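# Seat matching driver bit in block's fastener, stow others

## Task

Put the driver bit that fits the head of the fastener sunk in the block's hole into that head, return all remaining bits to their holder, then release everything. It only counts if it stays in place without the robot holding it, and nothing the robot touched at the end may settle by more than about a fingernail's width once left alone.

## Robot and tools

ROBOT. Two arms, left_arm and right_arm, each with six joints (waist, shoulder, elbow, forearm roll, wrist pitch, wrist roll) and a parallel gripper. The names are labels, not image sides.

FRAME. One shared world frame: origin on the tabletop midway between the arms, +x out over the table, +z up, left_arm on the +y side. Reported gripper positions are in metres with orientation as a wxyz quaternion, and can be a bit off, more so at full reach. The gripper's fingers point along its own +z and close along its y. The reported point sits between the pads when shut; fingertips extend about 33 mm past it when closed and about 9 mm when wide open, and closing pushes the tips roughly 24 mm further out, so keep clearance over surfaces.

execute_actions. Argument actions is a list holding zero or one item; optional pictures (true/false) controls whether camera images come back (default: they do).
- Empty list: no command, just the current state.
- Move: {"rows": [[...]], "steps": n}, n from 1 to 15 (15 if omitted), each step 1/30 s. Row k drives step k; if rows run out, the last row repeats.
- Wait: {"steps": n} with no rows, n up to 300; counts steps since the previous result, including the time you spent writing.
Each row is a single flat list of 18 numbers covering both arms, always all 18 even if one arm is idle: left_arm's six joint targets, then its gripper position, force_limit, speed; then the same nine for right_arm. Joint values are absolute target angles in radians (the same form as the Joint positions line), not offsets. Ranges per arm, in order: waist -3.491..3.491, shoulder -3.140..3.140, elbow -1.187..4.328, forearm roll -3.316..3.316, wrist pitch -3.140..3.140, wrist roll -3.927..3.927. A target more than 0.010 rad beyond a range end and further out than the joint's current angle gets the whole call refused (nothing sent). True limits may differ by up to 0.010 rad; a target past the true end is clipped there and a line "joint sent to its limit" may appear (possibly about an earlier move). No such line does not prove room remains.

Gripper triplet, each on a -1..1 scale, absolute. position: +1 fully open (140 mm), pads touch near -0.8, -1 closes until blocked. force_limit: about 14 N at -1, 60 N at 0, 107 N at +1 (for parts up to 40 mm wide). speed: about 30 mm/s at -1, 140 at 0, 250 at +1. To leave a gripper untouched, repeat its previous three numbers; zeros are real commands. To grip, send -1 and confirm object_status 2. While it reads 2, a new force_limit only applies with a changed position (e.g. switch -1 to -0.98) or if the object yields.

Motion limits. Joint targets advance at most 2.62 rad/s (waist, shoulder), 3.14 (elbow), 3.93 (wrist joints), with 0.5 s to accelerate; an arm's joints are timed to arrive together. Each step the target is kept within 0.805 rad (waist, shoulder), 0.966 (elbow) or 1.21 (wrist joints) of the measured angle, and if it would put the gripper over 70 mm from where it is, all targets are pulled back. So distant goals need several calls. Between calls the arms keep heading for the last row sent, until everything nearly stops or any step is HELD; after that only a new action drives them further. Fingers already opening or closing finish their travel. The simulation runs on while you think.

RESULT LINES. State line: left_arm: ... | right_arm: ... with end_effector_position and end_effector_quat_wxyz. Joint positions and Joint velocities: one block per arm in column order (rad, rad/s). object_status: 0 moving, 1 blocked while opening, 2 blocked while closing (holding), 3 reached target or pads met (thin items may still be held). position_measured is in counts, 3 fully open to 230 pads touching, not linear in mm. HELD marks steps where your row was partly or wholly not sent. "joint command not followed" means a clearance check altered or blocked joint targets; the rest of the row still ran. MOTOR HOT warns of overheating; OVER-TEMPERATURE FAULT means that arm is braked until it cools. Holding loads heats motors.

zoom_image: camera (cam_high, cam_low, cam_left_wrist, cam_right_wrist) and region [x0, y0, x1, y1] in that camera's pixels from the top-left, at most 504 by 504; returns a closer look at the latest image. All images are 672x504. Wrist camera poses follow the arm's joint readings; calibration is approximate.

finished_scene: pass scene, the number of the scene you are in. Irreversible; the result reports success and gives the next task if any. Replying with no tool call ends everything.

AVOID. Joint torque reaching its load limit (144 N m for waist, shoulder, elbow; 36 for the three wrist joints, held weight included) or 150 N external force on an arm, tool or held item freezes that arm for 10 s, skips the rest of the call and lets it yield. Do not let the arms collide or press on each other. Do not drop, slam or shove things, and never let anything leave the table. Expect occasional tugs on held parts or nudges to loose ones. Before finishing, release everything and make sure the bit stays seated on its own.

Each tool is called after ">>>" by a JSON object that holds its "name" and its "arguments".

## Session

>>> {"name": "execute_actions", "arguments": {"actions": []}}

Scene clock: 0.00 s of 5270.00 s.
left_arm: end_effector_position=(+0.2866, -0.1671, +0.1361) position_measured=3 object_status=3 end_effector_quat_wxyz=(-0.372, +0.460, -0.450, +0.669) | right_arm: end_effector_position=(+0.1594, -0.6217, +0.1590) position_measured=3 object_status=3 end_effector_quat_wxyz=(-0.268, -0.552, +0.754, +0.234)
Joint positions: left_arm=[-1.488  0.742 -0.142 -1.817 -1.594  2.758] | right_arm=[-0.625  0.243 -0.199  0.225 -1.823  0.087]
Joint velocities: left_arm=[ 0.     0.002 -0.     0.002 -0.    -0.   ] | right_arm=[ 0.001 -0.     0.    -0.     0.001 -0.   ]

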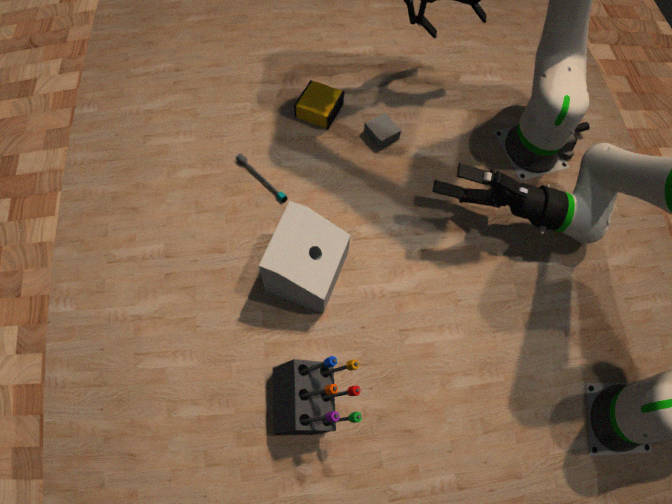

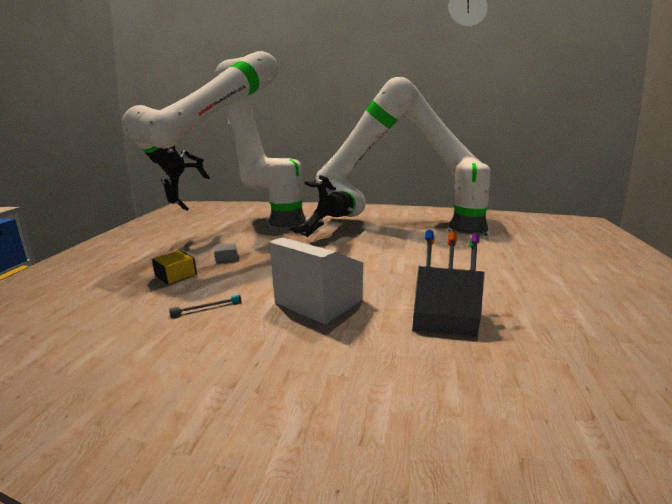

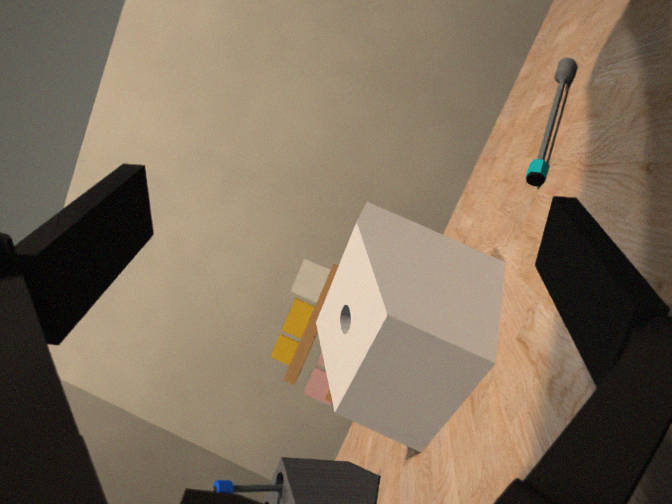

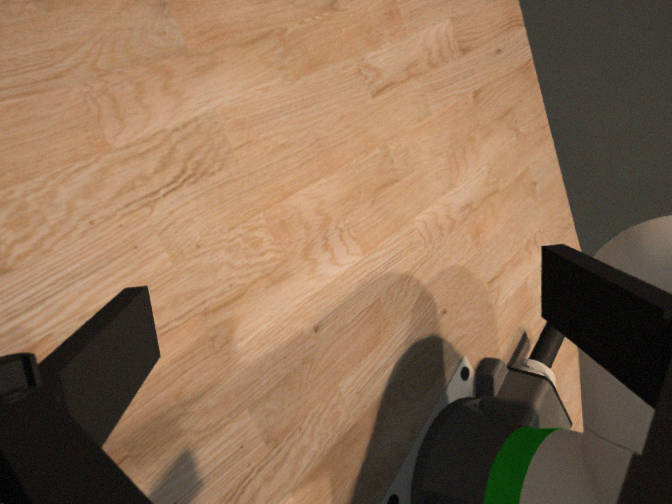

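>>> {"name": "execute_actions", "arguments": {"actions": [{"rows":[[0,0,0,0,0,0,1,0,0,-1.0,0,0,0,-1.5708,0,1,0,0]]}], "pictures": false}}

>>> {"name": "execute_actions", "arguments": {"actions": [{"steps":90}]}}

Scene clock: 2.37 s of 5270.00 s.
left_arm: end_effector_position=(+0.3728, -0.1434, +0.0745) position_measured=3 object_status=3 end_effector_quat_wxyz=(-0.217, +0.698, -0.556, +0.397) | right_arm: end_effector_position=(+0.1983, -0.7125, +0.2279) position_measured=3 object_status=3 end_effector_quat_wxyz=(-0.017, -0.394, +0.919, +0.019)
Joint positions: left_arm=[-1.001  0.36  -0.069 -1.086 -0.875  2.027] | right_arm=[-0.974  0.017 -0.014  0.016 -1.588  0.006]
Joint velocities: left_arm=[ 1.256 -0.695  0.135  1.809  1.548 -1.864] | right_arm=[-0.499 -0.323  0.263 -0.299  0.333 -0.115]
Steps of this call (steps 1 to 56: nothing new was sent; steps 57 to 71: all 15 steps of this action). Readings (joint positions | what the end effector reports):
57: left_arm=[-1.488 0.742 -0.142 -1.817 -1.593 2.757] | right_arm=[-0.625 0.243 -0.199 0.225 -1.823 0.087] | left_arm position_measured=3 object_status=3 | right_arm position_measured=3 object_status=3
58: left_arm=[-1.484 0.739 -0.141 -1.812 -1.588 2.752] | right_arm=[-0.628 0.242 -0.198 0.223 -1.821 0.087] | left_arm position_measured=3 object_status=3 | right_arm position_measured=3 object_status=3
60: left_arm=[-1.461 0.717 -0.137 -1.776 -1.553 2.716] | right_arm=[-0.652 0.226 -0.185 0.209 -1.804 0.081] | left_arm position_measured=3 object_status=3 | right_arm position_measured=3 object_status=3
64: left_arm=[-1.343 0.611 -0.117 -1.601 -1.377 2.541] | right_arm=[-0.768 0.150 -0.123 0.139 -1.726 0.054] | left_arm position_measured=3 object_status=3 | right_arm position_measured=3 object_status=3
71: the state above

Scene clock: 5.37 s of 5270.00 s.
left_arm: end_effector_position=(+0.7093, +0.1158, +0.5950) position_measured=3 object_status=3 end_effector_quat_wxyz=(+0.455, -0.455, +0.541, -0.541) | right_arm: end_effector_position=(+0.1995, -0.7212, +0.2385) position_measured=3 object_status=3 end_effector_quat_wxyz=(-0.000, -0.379, +0.925, +0.000)
Joint positions: left_arm=[ 0.  0.  0.  0.  0. -0.] | right_arm=[-1.    -0.    -0.     0.    -1.571 -0.   ]
Joint velocities: left_arm=[-0.     0.001  0.    -0.001 -0.     0.   ] | right_arm=[-0.001  0.    -0.001 -0.001 -0.    -0.   ]
Steps of this call (steps 1 to 75: the robot went on to your last target; steps 76 to 90: nothing new was sent). Readings (joint positions | what the end effector reports):
1: left_arm=[-0.960 0.338 -0.065 -1.028 -0.826 1.966] | right_arm=[-0.988 0.008 -0.006 0.007 -1.579 0.003] | left_arm position_measured=3 object_status=3 | right_arm position_measured=3 object_status=3
2: left_arm=[-0.922 0.320 -0.061 -0.975 -0.784 1.909] | right_arm=[-0.997 0.002 -0.002 0.002 -1.573 0.001] | left_arm position_measured=3 object_status=3 | right_arm position_measured=3 object_status=3
4: left_arm=[-0.854 0.291 -0.056 -0.888 -0.714 1.807] | right_arm=[-1.000 0.000 -0.000 -0.000 -1.571 0.000] | left_arm position_measured=3 object_status=3 | right_arm position_measured=3 object_status=3
8: left_arm=[-0.735 0.249 -0.047 -0.758 -0.609 1.629] | right_arm=[-1.000 0.000 -0.000 -0.000 -1.571 0.000] | left_arm position_measured=3 object_status=3 | right_arm position_measured=3 object_status=3
90: the state above
All arms were judged still, so your last target was given up. Only a new action makes them travel on or press farther. Fingers that are still opening or closing keep moving.
camera_calibration (this result's frames):
cam_left_wrist: T_world_to_cam=[[0.036781, -0.0399726, -0.998524, 0.568411], [-0.310484, 0.949292, -0.0494385, 0.131781], [0.949867, 0.311844, 0.022505, -0.551237], [0, 0, 0, 1]] pos_world=[0.543611, 0.0695223, 0.586493]
cam_right_wrist: T_world_to_cam=[[-0.627968, 0.776958, 0.044638, 0.686357], [0.762128, 0.602344, 0.237368, 0.241344], [0.157538, 0.183079, -0.970394, 0.513882], [0, 0, 0, 1]] pos_world=[0.166119, -0.772724, 0.410743]

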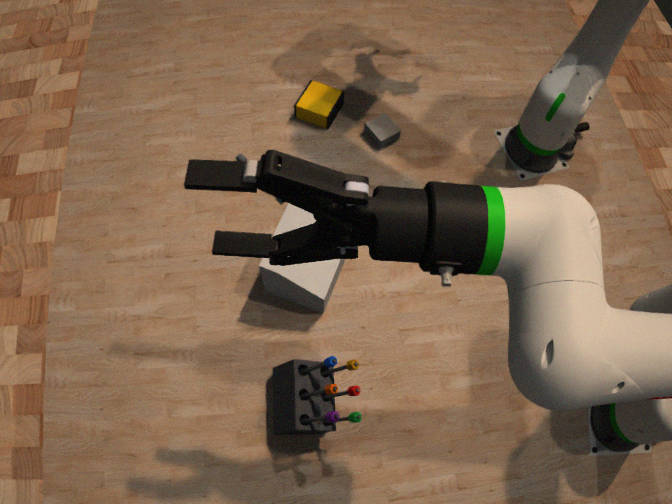

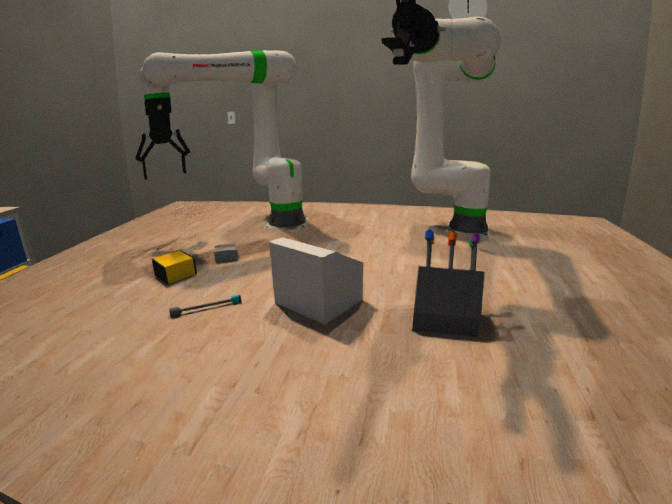

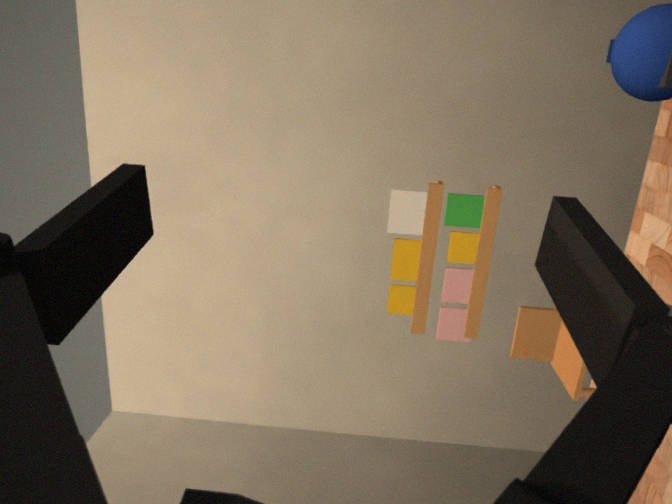

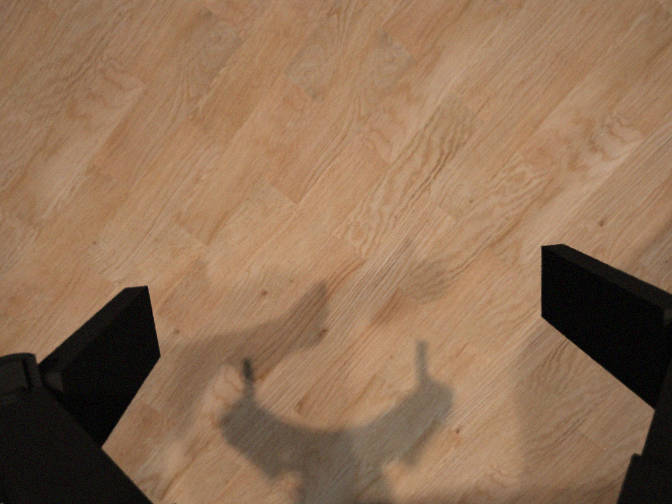

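>>> {"name": "execute_actions", "arguments": {"actions": [{"rows":[[-0.25,0.348,0.365,0,-1.188,0,1,0,0,-1.0,0,0,0,-1.5708,0,1,0,0]]}], "pictures": false}}

>>> {"name": "execute_actions", "arguments": {"actions": [{"steps":45}]}}

Scene clock: 8.47 s of 5270.00 s.
left_arm: end_effector_position=(+0.6969, +0.0368, +0.4325) position_measured=3 object_status=3 end_effector_quat_wxyz=(+0.316, -0.515, +0.679, -0.417) | right_arm: end_effector_position=(+0.1995, -0.7212, +0.2385) position_measured=3 object_status=3 end_effector_quat_wxyz=(-0.000, -0.379, +0.925, +0.000)
Joint positions: left_arm=[-0.1    0.14   0.146  0.    -0.477  0.   ] | right_arm=[-1.    -0.     0.    -0.    -1.571 -0.   ]
Joint velocities: left_arm=[-0.256  0.354  0.372 -0.001 -1.208 -0.   ] | right_arm=[ 0.     0.    -0.001  0.     0.     0.001]
Steps of this call (steps 1 to 78: nothing new was sent; steps 79 to 93: all 15 steps of this action). Readings (joint positions | what the end effector reports):
79: left_arm=[-0.000 0.000 0.000 0.000 -0.000 -0.000] | right_arm=[-1.000 -0.000 -0.000 -0.000 -1.571 0.000] | left_arm position_measured=3 object_status=3 | right_arm position_measured=3 object_status=3
80: left_arm=[-0.001 0.001 0.001 0.000 -0.005 0.000] | right_arm=[-1.000 -0.000 0.000 0.000 -1.571 -0.000] | left_arm position_measured=3 object_status=3 | right_arm position_measured=3 object_status=3
82: left_arm=[-0.008 0.012 0.012 0.000 -0.041 -0.000] | right_arm=[-1.000 -0.000 0.000 0.000 -1.571 -0.000] | left_arm position_measured=3 object_status=3 | right_arm position_measured=3 object_status=3
86: left_arm=[-0.041 0.057 0.059 0.000 -0.193 -0.000] | right_arm=[-1.000 -0.000 -0.000 0.000 -1.571 -0.000] | left_arm position_measured=3 object_status=3 | right_arm position_measured=3 object_status=3
93: the state above

Scene clock: 9.97 s of 5270.00 s.
left_arm: end_effector_position=(+0.5497, -0.0302, +0.2493) position_measured=3 object_status=3 end_effector_quat_wxyz=(+0.108, -0.532, +0.823, -0.167) | right_arm: end_effector_position=(+0.1995, -0.7212, +0.2385) position_measured=3 object_status=3 end_effector_quat_wxyz=(-0.000, -0.379, +0.925, +0.000)
Joint positions: left_arm=[-0.25   0.348  0.365  0.    -1.188 -0.   ] | right_arm=[-1.    -0.     0.     0.    -1.571 -0.   ]
Joint velocities: left_arm=[ 0.     0.    -0.    -0.004 -0.     0.   ] | right_arm=[ 0.002  0.     0.001  0.    -0.    -0.   ]
Steps of this call (steps 1 to 45: the robot went on to your last target). Readings (joint positions | what the end effector reports):
1: left_arm=[-0.109 0.152 0.159 0.000 -0.518 -0.000] | right_arm=[-1.000 -0.000 0.000 0.000 -1.571 -0.000] | left_arm position_measured=3 object_status=3 | right_arm position_measured=3 object_status=3
2: left_arm=[-0.118 0.164 0.172 0.000 -0.559 0.000] | right_arm=[-1.000 -0.000 -0.000 0.000 -1.571 -0.000] | left_arm position_measured=3 object_status=3 | right_arm position_measured=3 object_status=3
4: left_arm=[-0.135 0.188 0.197 0.000 -0.643 -0.000] | right_arm=[-1.000 -0.000 0.000 0.000 -1.571 0.000] | left_arm position_measured=3 object_status=3 | right_arm position_measured=3 object_status=3
8: left_arm=[-0.171 0.238 0.249 0.000 -0.811 -0.000] | right_arm=[-1.000 -0.000 0.000 0.000 -1.571 0.000] | left_arm position_measured=3 object_status=3 | right_arm position_measured=3 object_status=3
45: the state above
All arms were judged still, so your last target was given up. Only a new action makes them travel on or press farther. Fingers that are still opening or closing keep moving.
camera_calibration (this result's frames):
cam_left_wrist: T_world_to_cam=[[-0.837107, 0.340246, -0.428351, 0.572942], [0.153736, 0.897801, 0.412697, -0.168214], [0.524992, 0.279619, -0.803863, 0.0923243], [0, 0, 0, 1]] pos_world=[0.457005, -0.0697346, 0.389058]
cam_right_wrist: T_world_to_cam=[[-0.627968, 0.776958, 0.0446375, 0.686357], [0.762127, 0.602344, 0.237368, 0.241344], [0.157538, 0.183079, -0.970394, 0.513882], [0, 0, 0, 1]] pos_world=[0.16612, -0.772724, 0.410743]

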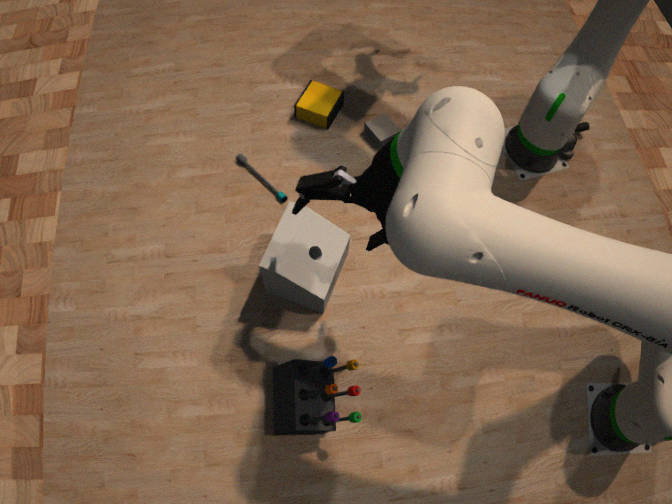

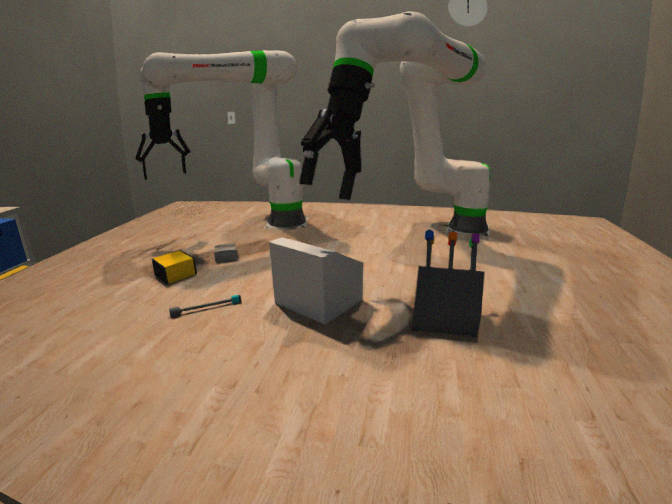

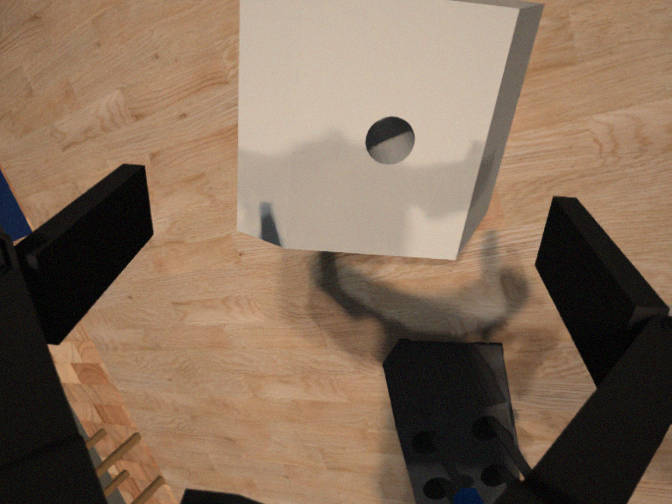

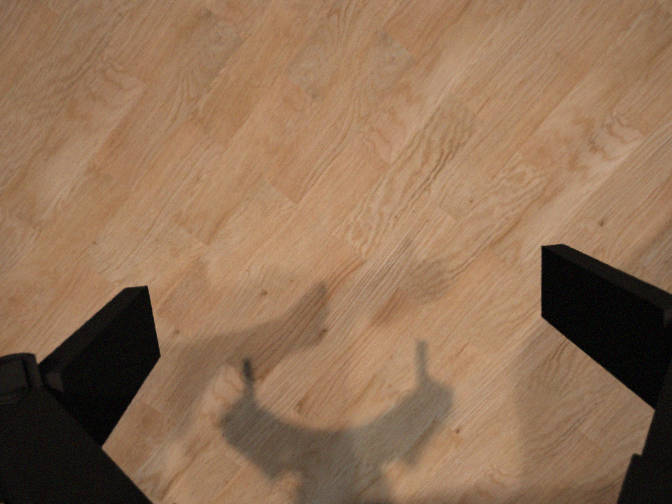

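>>> {"name": "zoom_image", "arguments": {"camera": "cam_left_wrist", "region": [340,100,440,180]}}

>>> {"name": "zoom_image", "arguments": {"camera": "cam_low", "region": [150,210,510,350]}}

Region (340, 100, 440, 180) of cam_left_wrist's 672x504 image, scaled by 5.040, with more detail than that image has; it fills the top 403 rows of this view, and the rest is white.

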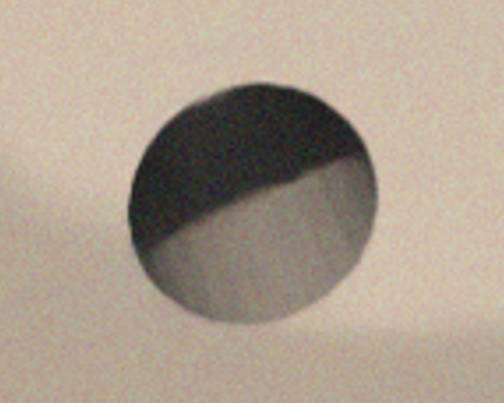

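Region (150, 210, 510, 350) of cam_low's 672x504 image, scaled by 1.400, with more detail than that image has.

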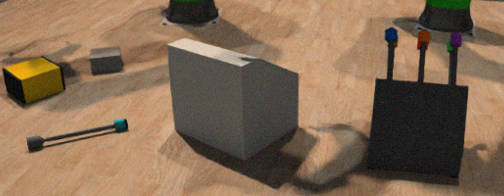

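>>> {"name": "execute_actions", "arguments": {"actions": [{"rows":[[-0.227,0.04,-0.29,0,-0.351,1.57,1,0,0,-1.0,0,0,0,-1.5708,0,1,0,0]]}], "pictures": false}}

>>> {"name": "execute_actions", "arguments": {"actions": [{"steps":40}]}}

Scene clock: 13.20 s of 5270.00 s.
left_arm: end_effector_position=(+0.5625, -0.0246, +0.2333) position_measured=3 object_status=3 end_effector_quat_wxyz=(-0.053, +0.794, -0.500, +0.342) | right_arm: end_effector_position=(+0.1995, -0.7212, +0.2385) position_measured=3 object_status=3 end_effector_quat_wxyz=(-0.000, -0.379, +0.925, +0.000)
Joint positions: left_arm=[-0.236  0.154 -0.047 -0.    -0.662  0.855] | right_arm=[-1.    -0.     0.    -0.    -1.571  0.   ]
Joint velocities: left_arm=[ 0.042 -0.552 -1.172  0.     1.492  3.248] | right_arm=[ 0.    -0.     0.001  0.     0.    -0.001]
Steps of this call (steps 1 to 82: nothing new was sent; steps 83 to 97: all 15 steps of this action). Readings (joint positions | what the end effector reports):
83: left_arm=[-0.250 0.348 0.365 -0.000 -1.188 0.000] | right_arm=[-1.000 -0.000 0.000 0.000 -1.571 -0.000] | left_arm position_measured=3 object_status=3 | right_arm position_measured=3 object_status=3
84: left_arm=[-0.250 0.347 0.363 -0.000 -1.185 0.005] | right_arm=[-1.000 -0.000 0.000 0.000 -1.571 -0.000] | left_arm position_measured=3 object_status=3 | right_arm position_measured=3 object_status=3
86: left_arm=[-0.249 0.338 0.343 0.000 -1.160 0.041] | right_arm=[-1.000 -0.000 -0.000 0.000 -1.571 -0.000] | left_arm position_measured=3 object_status=3 | right_arm position_measured=3 object_status=3
90: left_arm=[-0.246 0.293 0.248 -0.000 -1.039 0.217] | right_arm=[-1.000 -0.000 0.000 0.000 -1.571 -0.000] | left_arm position_measured=3 object_status=3 | right_arm position_measured=3 object_status=3
97: the state above

Scene clock: 14.53 s of 5270.00 s.
left_arm: end_effector_position=(+0.5512, -0.0132, +0.2309) position_measured=3 object_status=3 end_effector_quat_wxyz=(+0.085, +0.885, -0.180, +0.422) | right_arm: end_effector_position=(+0.1995, -0.7212, +0.2385) position_measured=3 object_status=3 end_effector_quat_wxyz=(-0.000, -0.379, +0.925, +0.000)
Joint positions: left_arm=[-0.227  0.04  -0.29  -0.    -0.351  1.57 ] | right_arm=[-1.    -0.    -0.     0.    -1.571 -0.   ]
Joint velocities: left_arm=[ 0.    -0.     0.     0.001 -0.     0.   ] | right_arm=[ 0.    -0.     0.001 -0.001 -0.    -0.001]
Steps of this call (steps 1 to 30: the robot went on to your last target; steps 31 to 40: nothing new was sent). Readings (joint positions | what the end effector reports):
1: left_arm=[-0.234 0.136 -0.085 -0.000 -0.613 0.961] | right_arm=[-1.000 -0.000 0.000 0.000 -1.571 -0.000] | left_arm position_measured=3 object_status=3 | right_arm position_measured=3 object_status=3
2: left_arm=[-0.233 0.120 -0.120 -0.000 -0.568 1.059] | right_arm=[-1.000 -0.000 -0.000 0.000 -1.571 -0.000] | left_arm position_measured=3 object_status=3 | right_arm position_measured=3 object_status=3
4: left_arm=[-0.231 0.092 -0.180 -0.000 -0.492 1.230] | right_arm=[-1.000 -0.000 0.000 -0.000 -1.571 -0.000] | left_arm position_measured=3 object_status=3 | right_arm position_measured=3 object_status=3
8: left_arm=[-0.228 0.054 -0.261 -0.000 -0.389 1.468] | right_arm=[-1.000 -0.000 0.000 0.000 -1.571 -0.000] | left_arm position_measured=3 object_status=3 | right_arm position_measured=3 object_status=3
40: the state above
All arms were judged still, so your last target was given up. Only a new action makes them travel on or press farther. Fingers that are still opening or closing keep moving.
camera_calibration (this result's frames):
cam_left_wrist: T_world_to_cam=[[-0.339008, -0.940781, -0.0020931, 0.170686], [-0.866047, 0.312945, -0.389908, 0.563616], [0.367474, -0.130369, -0.920851, 0.180325], [0, 0, 0, 1]] pos_world=[0.479717, 0.00770654, 0.386168]
cam_right_wrist: T_world_to_cam=[[-0.627968, 0.776958, 0.0446378, 0.686357], [0.762128, 0.602344, 0.237368, 0.241344], [0.157538, 0.183079, -0.970394, 0.513882], [0, 0, 0, 1]] pos_world=[0.166119, -0.772724, 0.410743]

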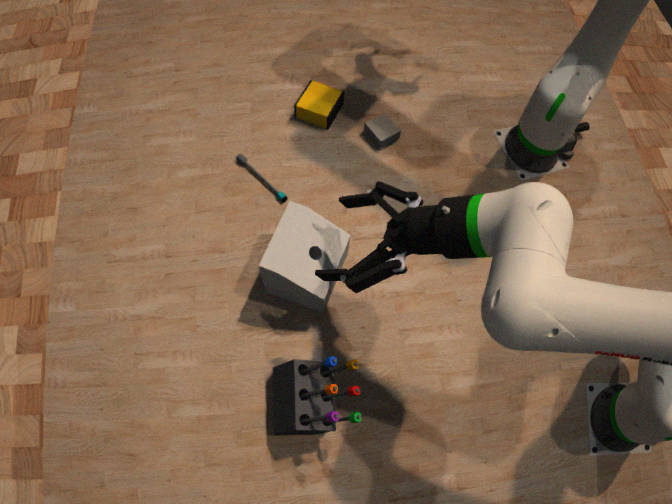

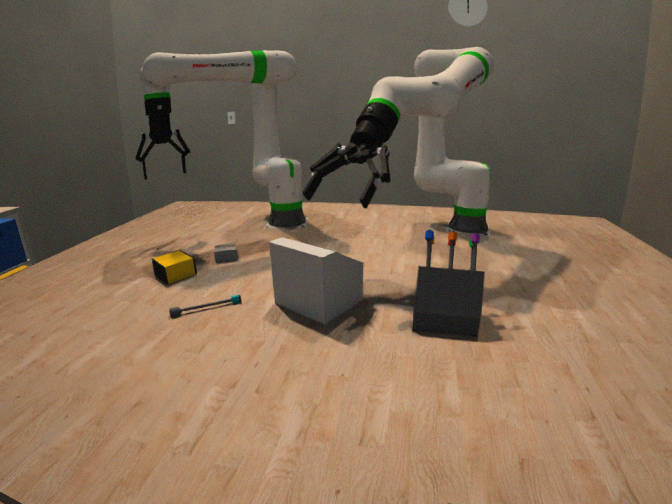

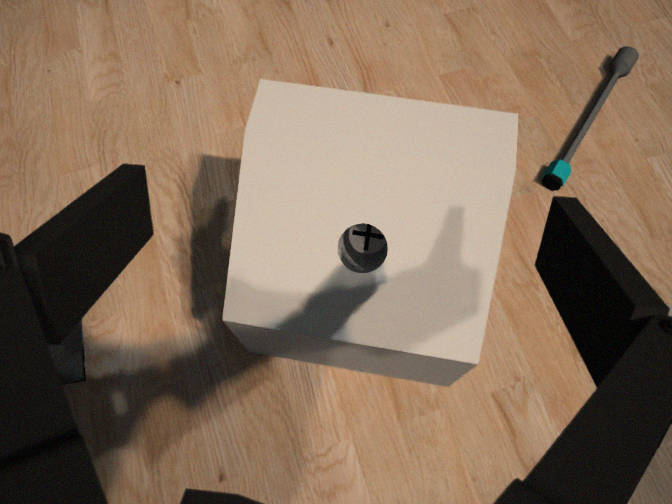

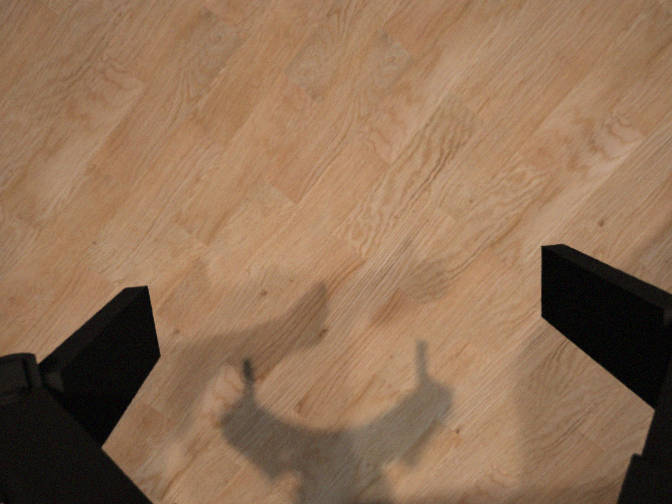

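>>> {"name": "zoom_image", "arguments": {"camera": "cam_left_wrist", "region": [320,210,410,285]}}

>>> {"name": "zoom_image", "arguments": {"camera": "cam_left_wrist", "region": [520,30,670,200]}}

>>> {"name": "zoom_image", "arguments": {"camera": "cam_high", "region": [255,345,375,445]}}

Region (320, 210, 410, 285) of cam_left_wrist's 672x504 image, scaled by 5.600, with more detail than that image has.

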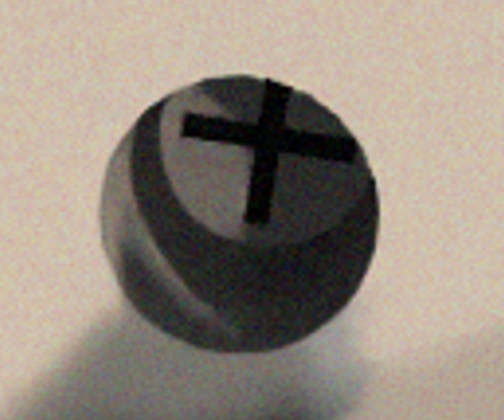

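Region (520, 30, 670, 200) of cam_left_wrist's 672x504 image, scaled by 2.965, with more detail than that image has; it fills the left 445 columns of this view, and the rest is white.

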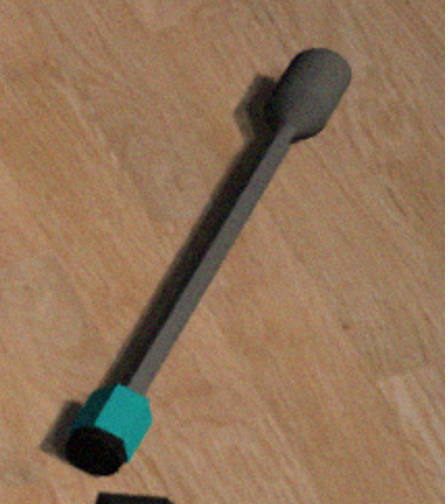

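Region (255, 345, 375, 445) of cam_high's 672x504 image, scaled by 4.200, with more detail than that image has.

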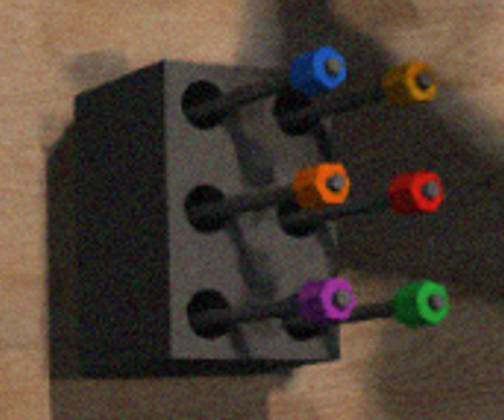

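>>> {"name": "execute_actions", "arguments": {"actions": [{"rows":[[0.1745,-0.441,-0.592,0,-0.43,1.57,1,0,0,-1.0,0,0,0,-1.5708,0,1,0,0]]}], "pictures": false}}

>>> {"name": "execute_actions", "arguments": {"actions": [{"steps":40}]}}

Scene clock: 18.13 s of 5270.00 s.
left_arm: end_effector_position=(+0.5350, +0.1630, +0.2819) position_measured=3 object_status=3 end_effector_quat_wxyz=(+0.033, +0.886, -0.065, +0.458) | right_arm: end_effector_position=(+0.1995, -0.7212, +0.2385) position_measured=3 object_status=3 end_effector_quat_wxyz=(-0.000, -0.379, +0.925, +0.000)
Joint positions: left_arm=[ 0.027 -0.265 -0.481  0.    -0.401  1.57 ] | right_arm=[-1.    -0.     0.     0.    -1.571 -0.   ]
Joint velocities: left_arm=[ 0.662 -0.791 -0.497  0.002 -0.13   0.   ] | right_arm=[ 0.001 -0.     0.001 -0.    -0.    -0.   ]
Steps of this call (steps 1 to 90: nothing new was sent; then 0.10 s passed at rest; steps 91 to 105: all 15 steps of this action). Readings (joint positions | what the end effector reports):
91: left_arm=[-0.227 0.040 -0.290 0.000 -0.351 1.570] | right_arm=[-1.000 -0.000 0.000 0.000 -1.571 0.000] | left_arm position_measured=3 object_status=3 | right_arm position_measured=3 object_status=3
92: left_arm=[-0.224 0.036 -0.292 0.000 -0.351 1.570] | right_arm=[-1.000 -0.000 0.000 0.000 -1.571 -0.000] | left_arm position_measured=3 object_status=3 | right_arm position_measured=3 object_status=3
94: left_arm=[-0.204 0.013 -0.307 0.000 -0.355 1.570] | right_arm=[-1.000 -0.000 0.000 0.000 -1.571 -0.000] | left_arm position_measured=3 object_status=3 | right_arm position_measured=3 object_status=3
98: left_arm=[-0.124 -0.084 -0.368 0.000 -0.371 1.570] | right_arm=[-1.000 -0.000 0.000 -0.000 -1.571 -0.000] | left_arm position_measured=3 object_status=3 | right_arm position_measured=3 object_status=3
105: the state above

Scene clock: 19.47 s of 5270.00 s.
left_arm: end_effector_position=(+0.5052, +0.2500, +0.2954) position_measured=3 object_status=3 end_effector_quat_wxyz=(-0.001, +0.880, +0.000, +0.475) | right_arm: end_effector_position=(+0.1995, -0.7212, +0.2385) position_measured=3 object_status=3 end_effector_quat_wxyz=(-0.000, -0.379, +0.925, +0.000)
Joint positions: left_arm=[ 0.175 -0.441 -0.592  0.    -0.43   1.57 ] | right_arm=[-1.    -0.     0.     0.    -1.571 -0.   ]
Joint velocities: left_arm=[-0.     0.001  0.    -0.001 -0.    -0.   ] | right_arm=[ 0.001 -0.    -0.001  0.    -0.001  0.001]
Steps of this call (steps 1 to 30: the robot went on to your last target; steps 31 to 40: nothing new was sent). Readings (joint positions | what the end effector reports):
1: left_arm=[0.050 -0.292 -0.498 0.000 -0.405 1.570] | right_arm=[-1.000 -0.000 0.000 -0.000 -1.571 0.000] | left_arm position_measured=3 object_status=3 | right_arm position_measured=3 object_status=3
2: left_arm=[0.073 -0.319 -0.515 0.000 -0.410 1.570] | right_arm=[-1.000 -0.000 0.000 0.000 -1.571 -0.000] | left_arm position_measured=3 object_status=3 | right_arm position_measured=3 object_status=3
4: left_arm=[0.118 -0.373 -0.549 0.000 -0.419 1.570] | right_arm=[-1.000 -0.000 0.000 0.000 -1.571 0.000] | left_arm position_measured=3 object_status=3 | right_arm position_measured=3 object_status=3
8: left_arm=[0.172 -0.438 -0.590 0.000 -0.429 1.570] | right_arm=[-1.000 -0.000 0.000 0.000 -1.571 -0.000] | left_arm position_measured=3 object_status=3 | right_arm position_measured=3 object_status=3
40: the state above
All arms were judged still, so your last target was given up. Only a new action makes them travel on or press farther. Fingers that are still opening or closing keep moving.
camera_calibration (this result's frames):
cam_left_wrist: T_world_to_cam=[[0.055554, -0.99845, 0.00333246, 0.216315], [-0.875954, -0.0503395, -0.479762, 0.58889], [0.479186, 0.0237336, -0.877393, 0.183196], [0, 0, 0, 1]] pos_world=[0.416038, 0.241276, 0.44254]
cam_right_wrist: T_world_to_cam=[[-0.627968, 0.776958, 0.0446376, 0.686357], [0.762128, 0.602344, 0.237368, 0.241344], [0.157538, 0.183079, -0.970394, 0.513882], [0, 0, 0, 1]] pos_world=[0.166119, -0.772724, 0.410743]

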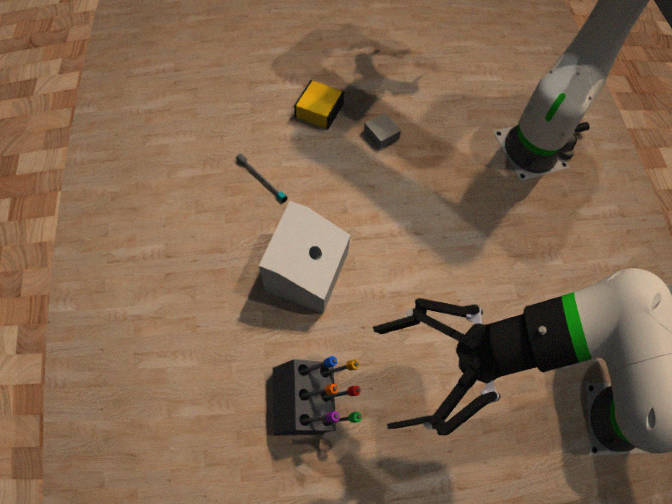

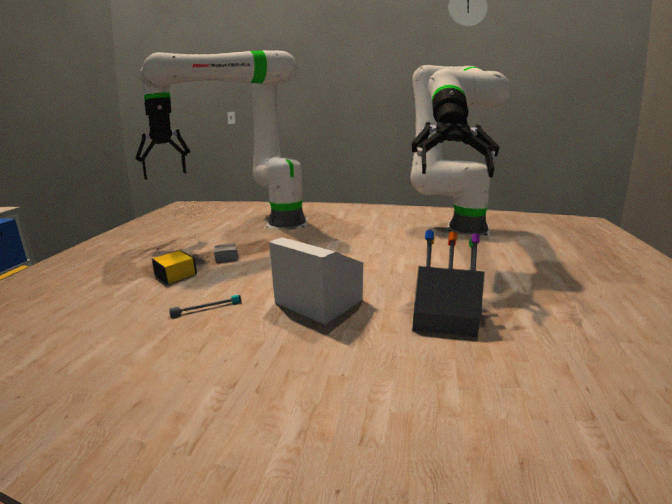

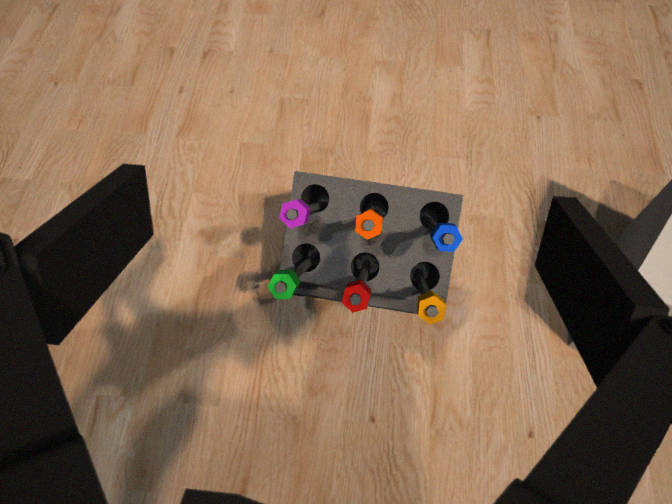

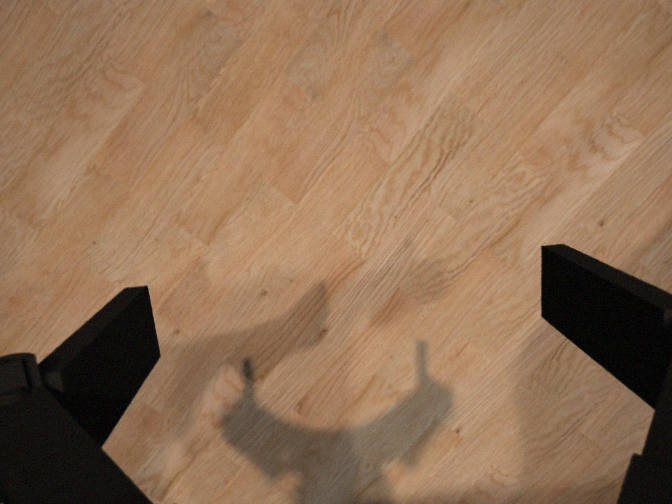

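>>> {"name": "zoom_image", "arguments": {"camera": "cam_left_wrist", "region": [260,160,480,330]}}

Region (260, 160, 480, 330) of cam_left_wrist's 672x504 image, scaled by 2.291, with more detail than that image has; it fills the top 389 rows of this view, and the rest is white.

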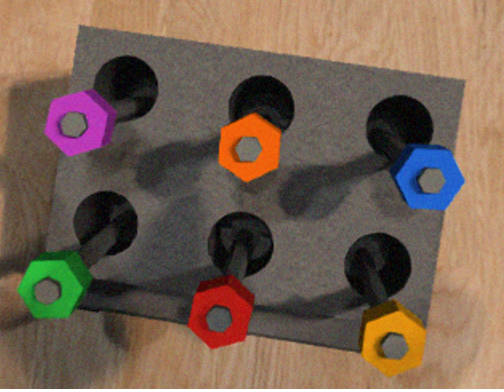

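>>> {"name": "execute_actions", "arguments": {"actions": [{"rows":[[0.146,-0.182,-0.452,0,-0.651,-0.05,-0.35,0,0,-1.0,0,0,0,-1.5708,0,1,0,0]]}], "pictures": false}}

>>> {"name": "execute_actions", "arguments": {"actions": [{"steps":40}]}}

Scene clock: 26.53 s of 5270.00 s.
left_arm: end_effector_position=(+0.5109, +0.2403, +0.2297) position_measured=106 object_status=0 end_effector_quat_wxyz=(-0.155, +0.838, -0.391, +0.347) | right_arm: end_effector_position=(+0.1995, -0.7212, +0.2385) position_measured=3 object_status=3 end_effector_quat_wxyz=(-0.000, -0.379, +0.925, +0.000)
Joint positions: left_arm=[ 0.157 -0.281 -0.506  0.    -0.566  0.713] | right_arm=[-1.    -0.    -0.     0.    -1.571  0.   ]
Joint velocities: left_arm=[-0.049  0.442  0.239  0.001 -0.375 -3.336] | right_arm=[-0.    -0.     0.002  0.     0.     0.001]
Steps of this call (steps 1 to 90: nothing new was sent; then 3.57 s passed at rest; steps 91 to 105: all 15 steps of this action). Readings (joint positions | what the end effector reports):
91: left_arm=[0.175 -0.441 -0.592 0.000 -0.430 1.570] | right_arm=[-1.000 -0.000 0.000 0.000 -1.571 -0.000] | left_arm position_measured=3 object_status=0 | right_arm position_measured=3 object_status=3
92: left_arm=[0.174 -0.440 -0.592 0.000 -0.431 1.565] | right_arm=[-1.000 -0.000 0.000 -0.000 -1.571 -0.000] | left_arm position_measured=7 object_status=0 | right_arm position_measured=3 object_status=3
94: left_arm=[0.174 -0.432 -0.588 0.000 -0.437 1.529] | right_arm=[-1.000 -0.000 0.000 -0.000 -1.571 -0.000] | left_arm position_measured=22 object_status=0 | right_arm position_measured=3 object_status=3
98: left_arm=[0.169 -0.395 -0.567 0.000 -0.469 1.353] | right_arm=[-1.000 -0.000 0.000 0.000 -1.571 0.000] | left_arm position_measured=53 object_status=0 | right_arm position_measured=3 object_status=3
105: the state above

Scene clock: 27.87 s of 5270.00 s.
left_arm: end_effector_position=(+0.5091, +0.2342, +0.1897) position_measured=173 object_status=3 end_effector_quat_wxyz=(-0.228, +0.644, -0.695, +0.223) | right_arm: end_effector_position=(+0.1995, -0.7212, +0.2385) position_measured=3 object_status=3 end_effector_quat_wxyz=(-0.000, -0.379, +0.925, +0.000)
Joint positions: left_arm=[ 0.146 -0.182 -0.452  0.    -0.651 -0.05 ] | right_arm=[-1.    -0.     0.     0.    -1.571  0.   ]
Joint velocities: left_arm=[ 0.  0. -0.  0. -0.  0.] | right_arm=[ 0.    -0.    -0.     0.    -0.    -0.001]
Steps of this call (steps 1 to 30: the robot went on to your last target; steps 31 to 40: nothing new was sent). Readings (joint positions | what the end effector reports):
1: left_arm=[0.155 -0.267 -0.498 0.000 -0.579 0.604] | right_arm=[-1.000 -0.000 0.000 -0.000 -1.571 -0.000] | left_arm position_measured=113 object_status=0 | right_arm position_measured=3 object_status=3
2: left_arm=[0.154 -0.253 -0.491 0.000 -0.590 0.502] | right_arm=[-1.000 -0.000 0.000 0.000 -1.571 -0.000] | left_arm position_measured=121 object_status=0 | right_arm position_measured=3 object_status=3
4: left_arm=[0.151 -0.230 -0.478 0.000 -0.610 0.323] | right_arm=[-1.000 -0.000 0.000 0.000 -1.571 0.000] | left_arm position_measured=136 object_status=0 | right_arm position_measured=3 object_status=3
8: left_arm=[0.148 -0.198 -0.460 0.000 -0.638 0.071] | right_arm=[-1.000 -0.000 0.000 -0.000 -1.571 -0.000] | left_arm position_measured=167 object_status=0 | right_arm position_measured=3 object_status=3
40: the state above
All arms were judged still, so your last target was given up. Only a new action makes them travel on or press farther. Fingers that are still opening or closing keep moving.
camera_calibration (this result's frames):
cam_left_wrist: T_world_to_cam=[[-0.768556, 0.0374016, -0.638689, 0.499371], [-0.2643, 0.890563, 0.370193, -0.152194], [0.582639, 0.453319, -0.674562, -0.102828], [0, 0, 0, 1]] pos_world=[0.403481, 0.163475, 0.305919]
cam_right_wrist: T_world_to_cam=[[-0.627968, 0.776958, 0.0446378, 0.686357], [0.762127, 0.602344, 0.237368, 0.241344], [0.157538, 0.183079, -0.970394, 0.513882], [0, 0, 0, 1]] pos_world=[0.16612, -0.772724, 0.410743]

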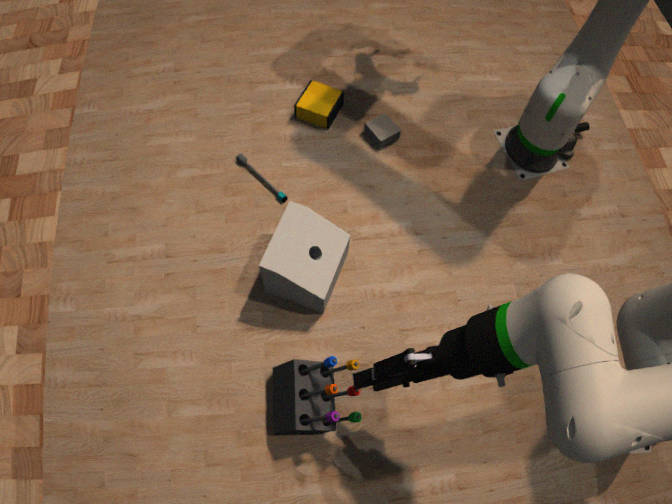

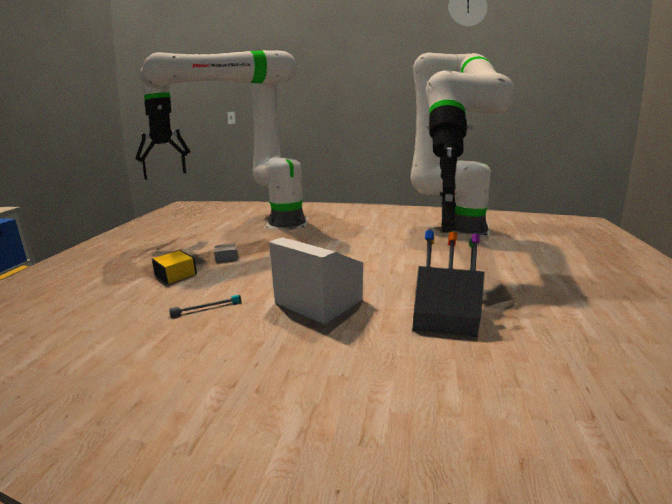

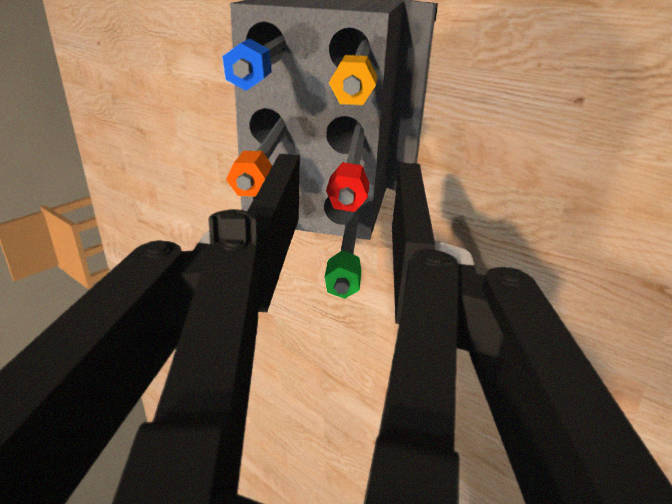

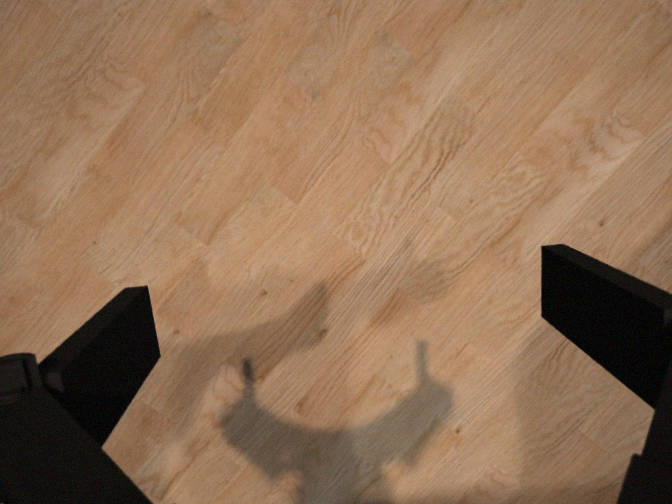

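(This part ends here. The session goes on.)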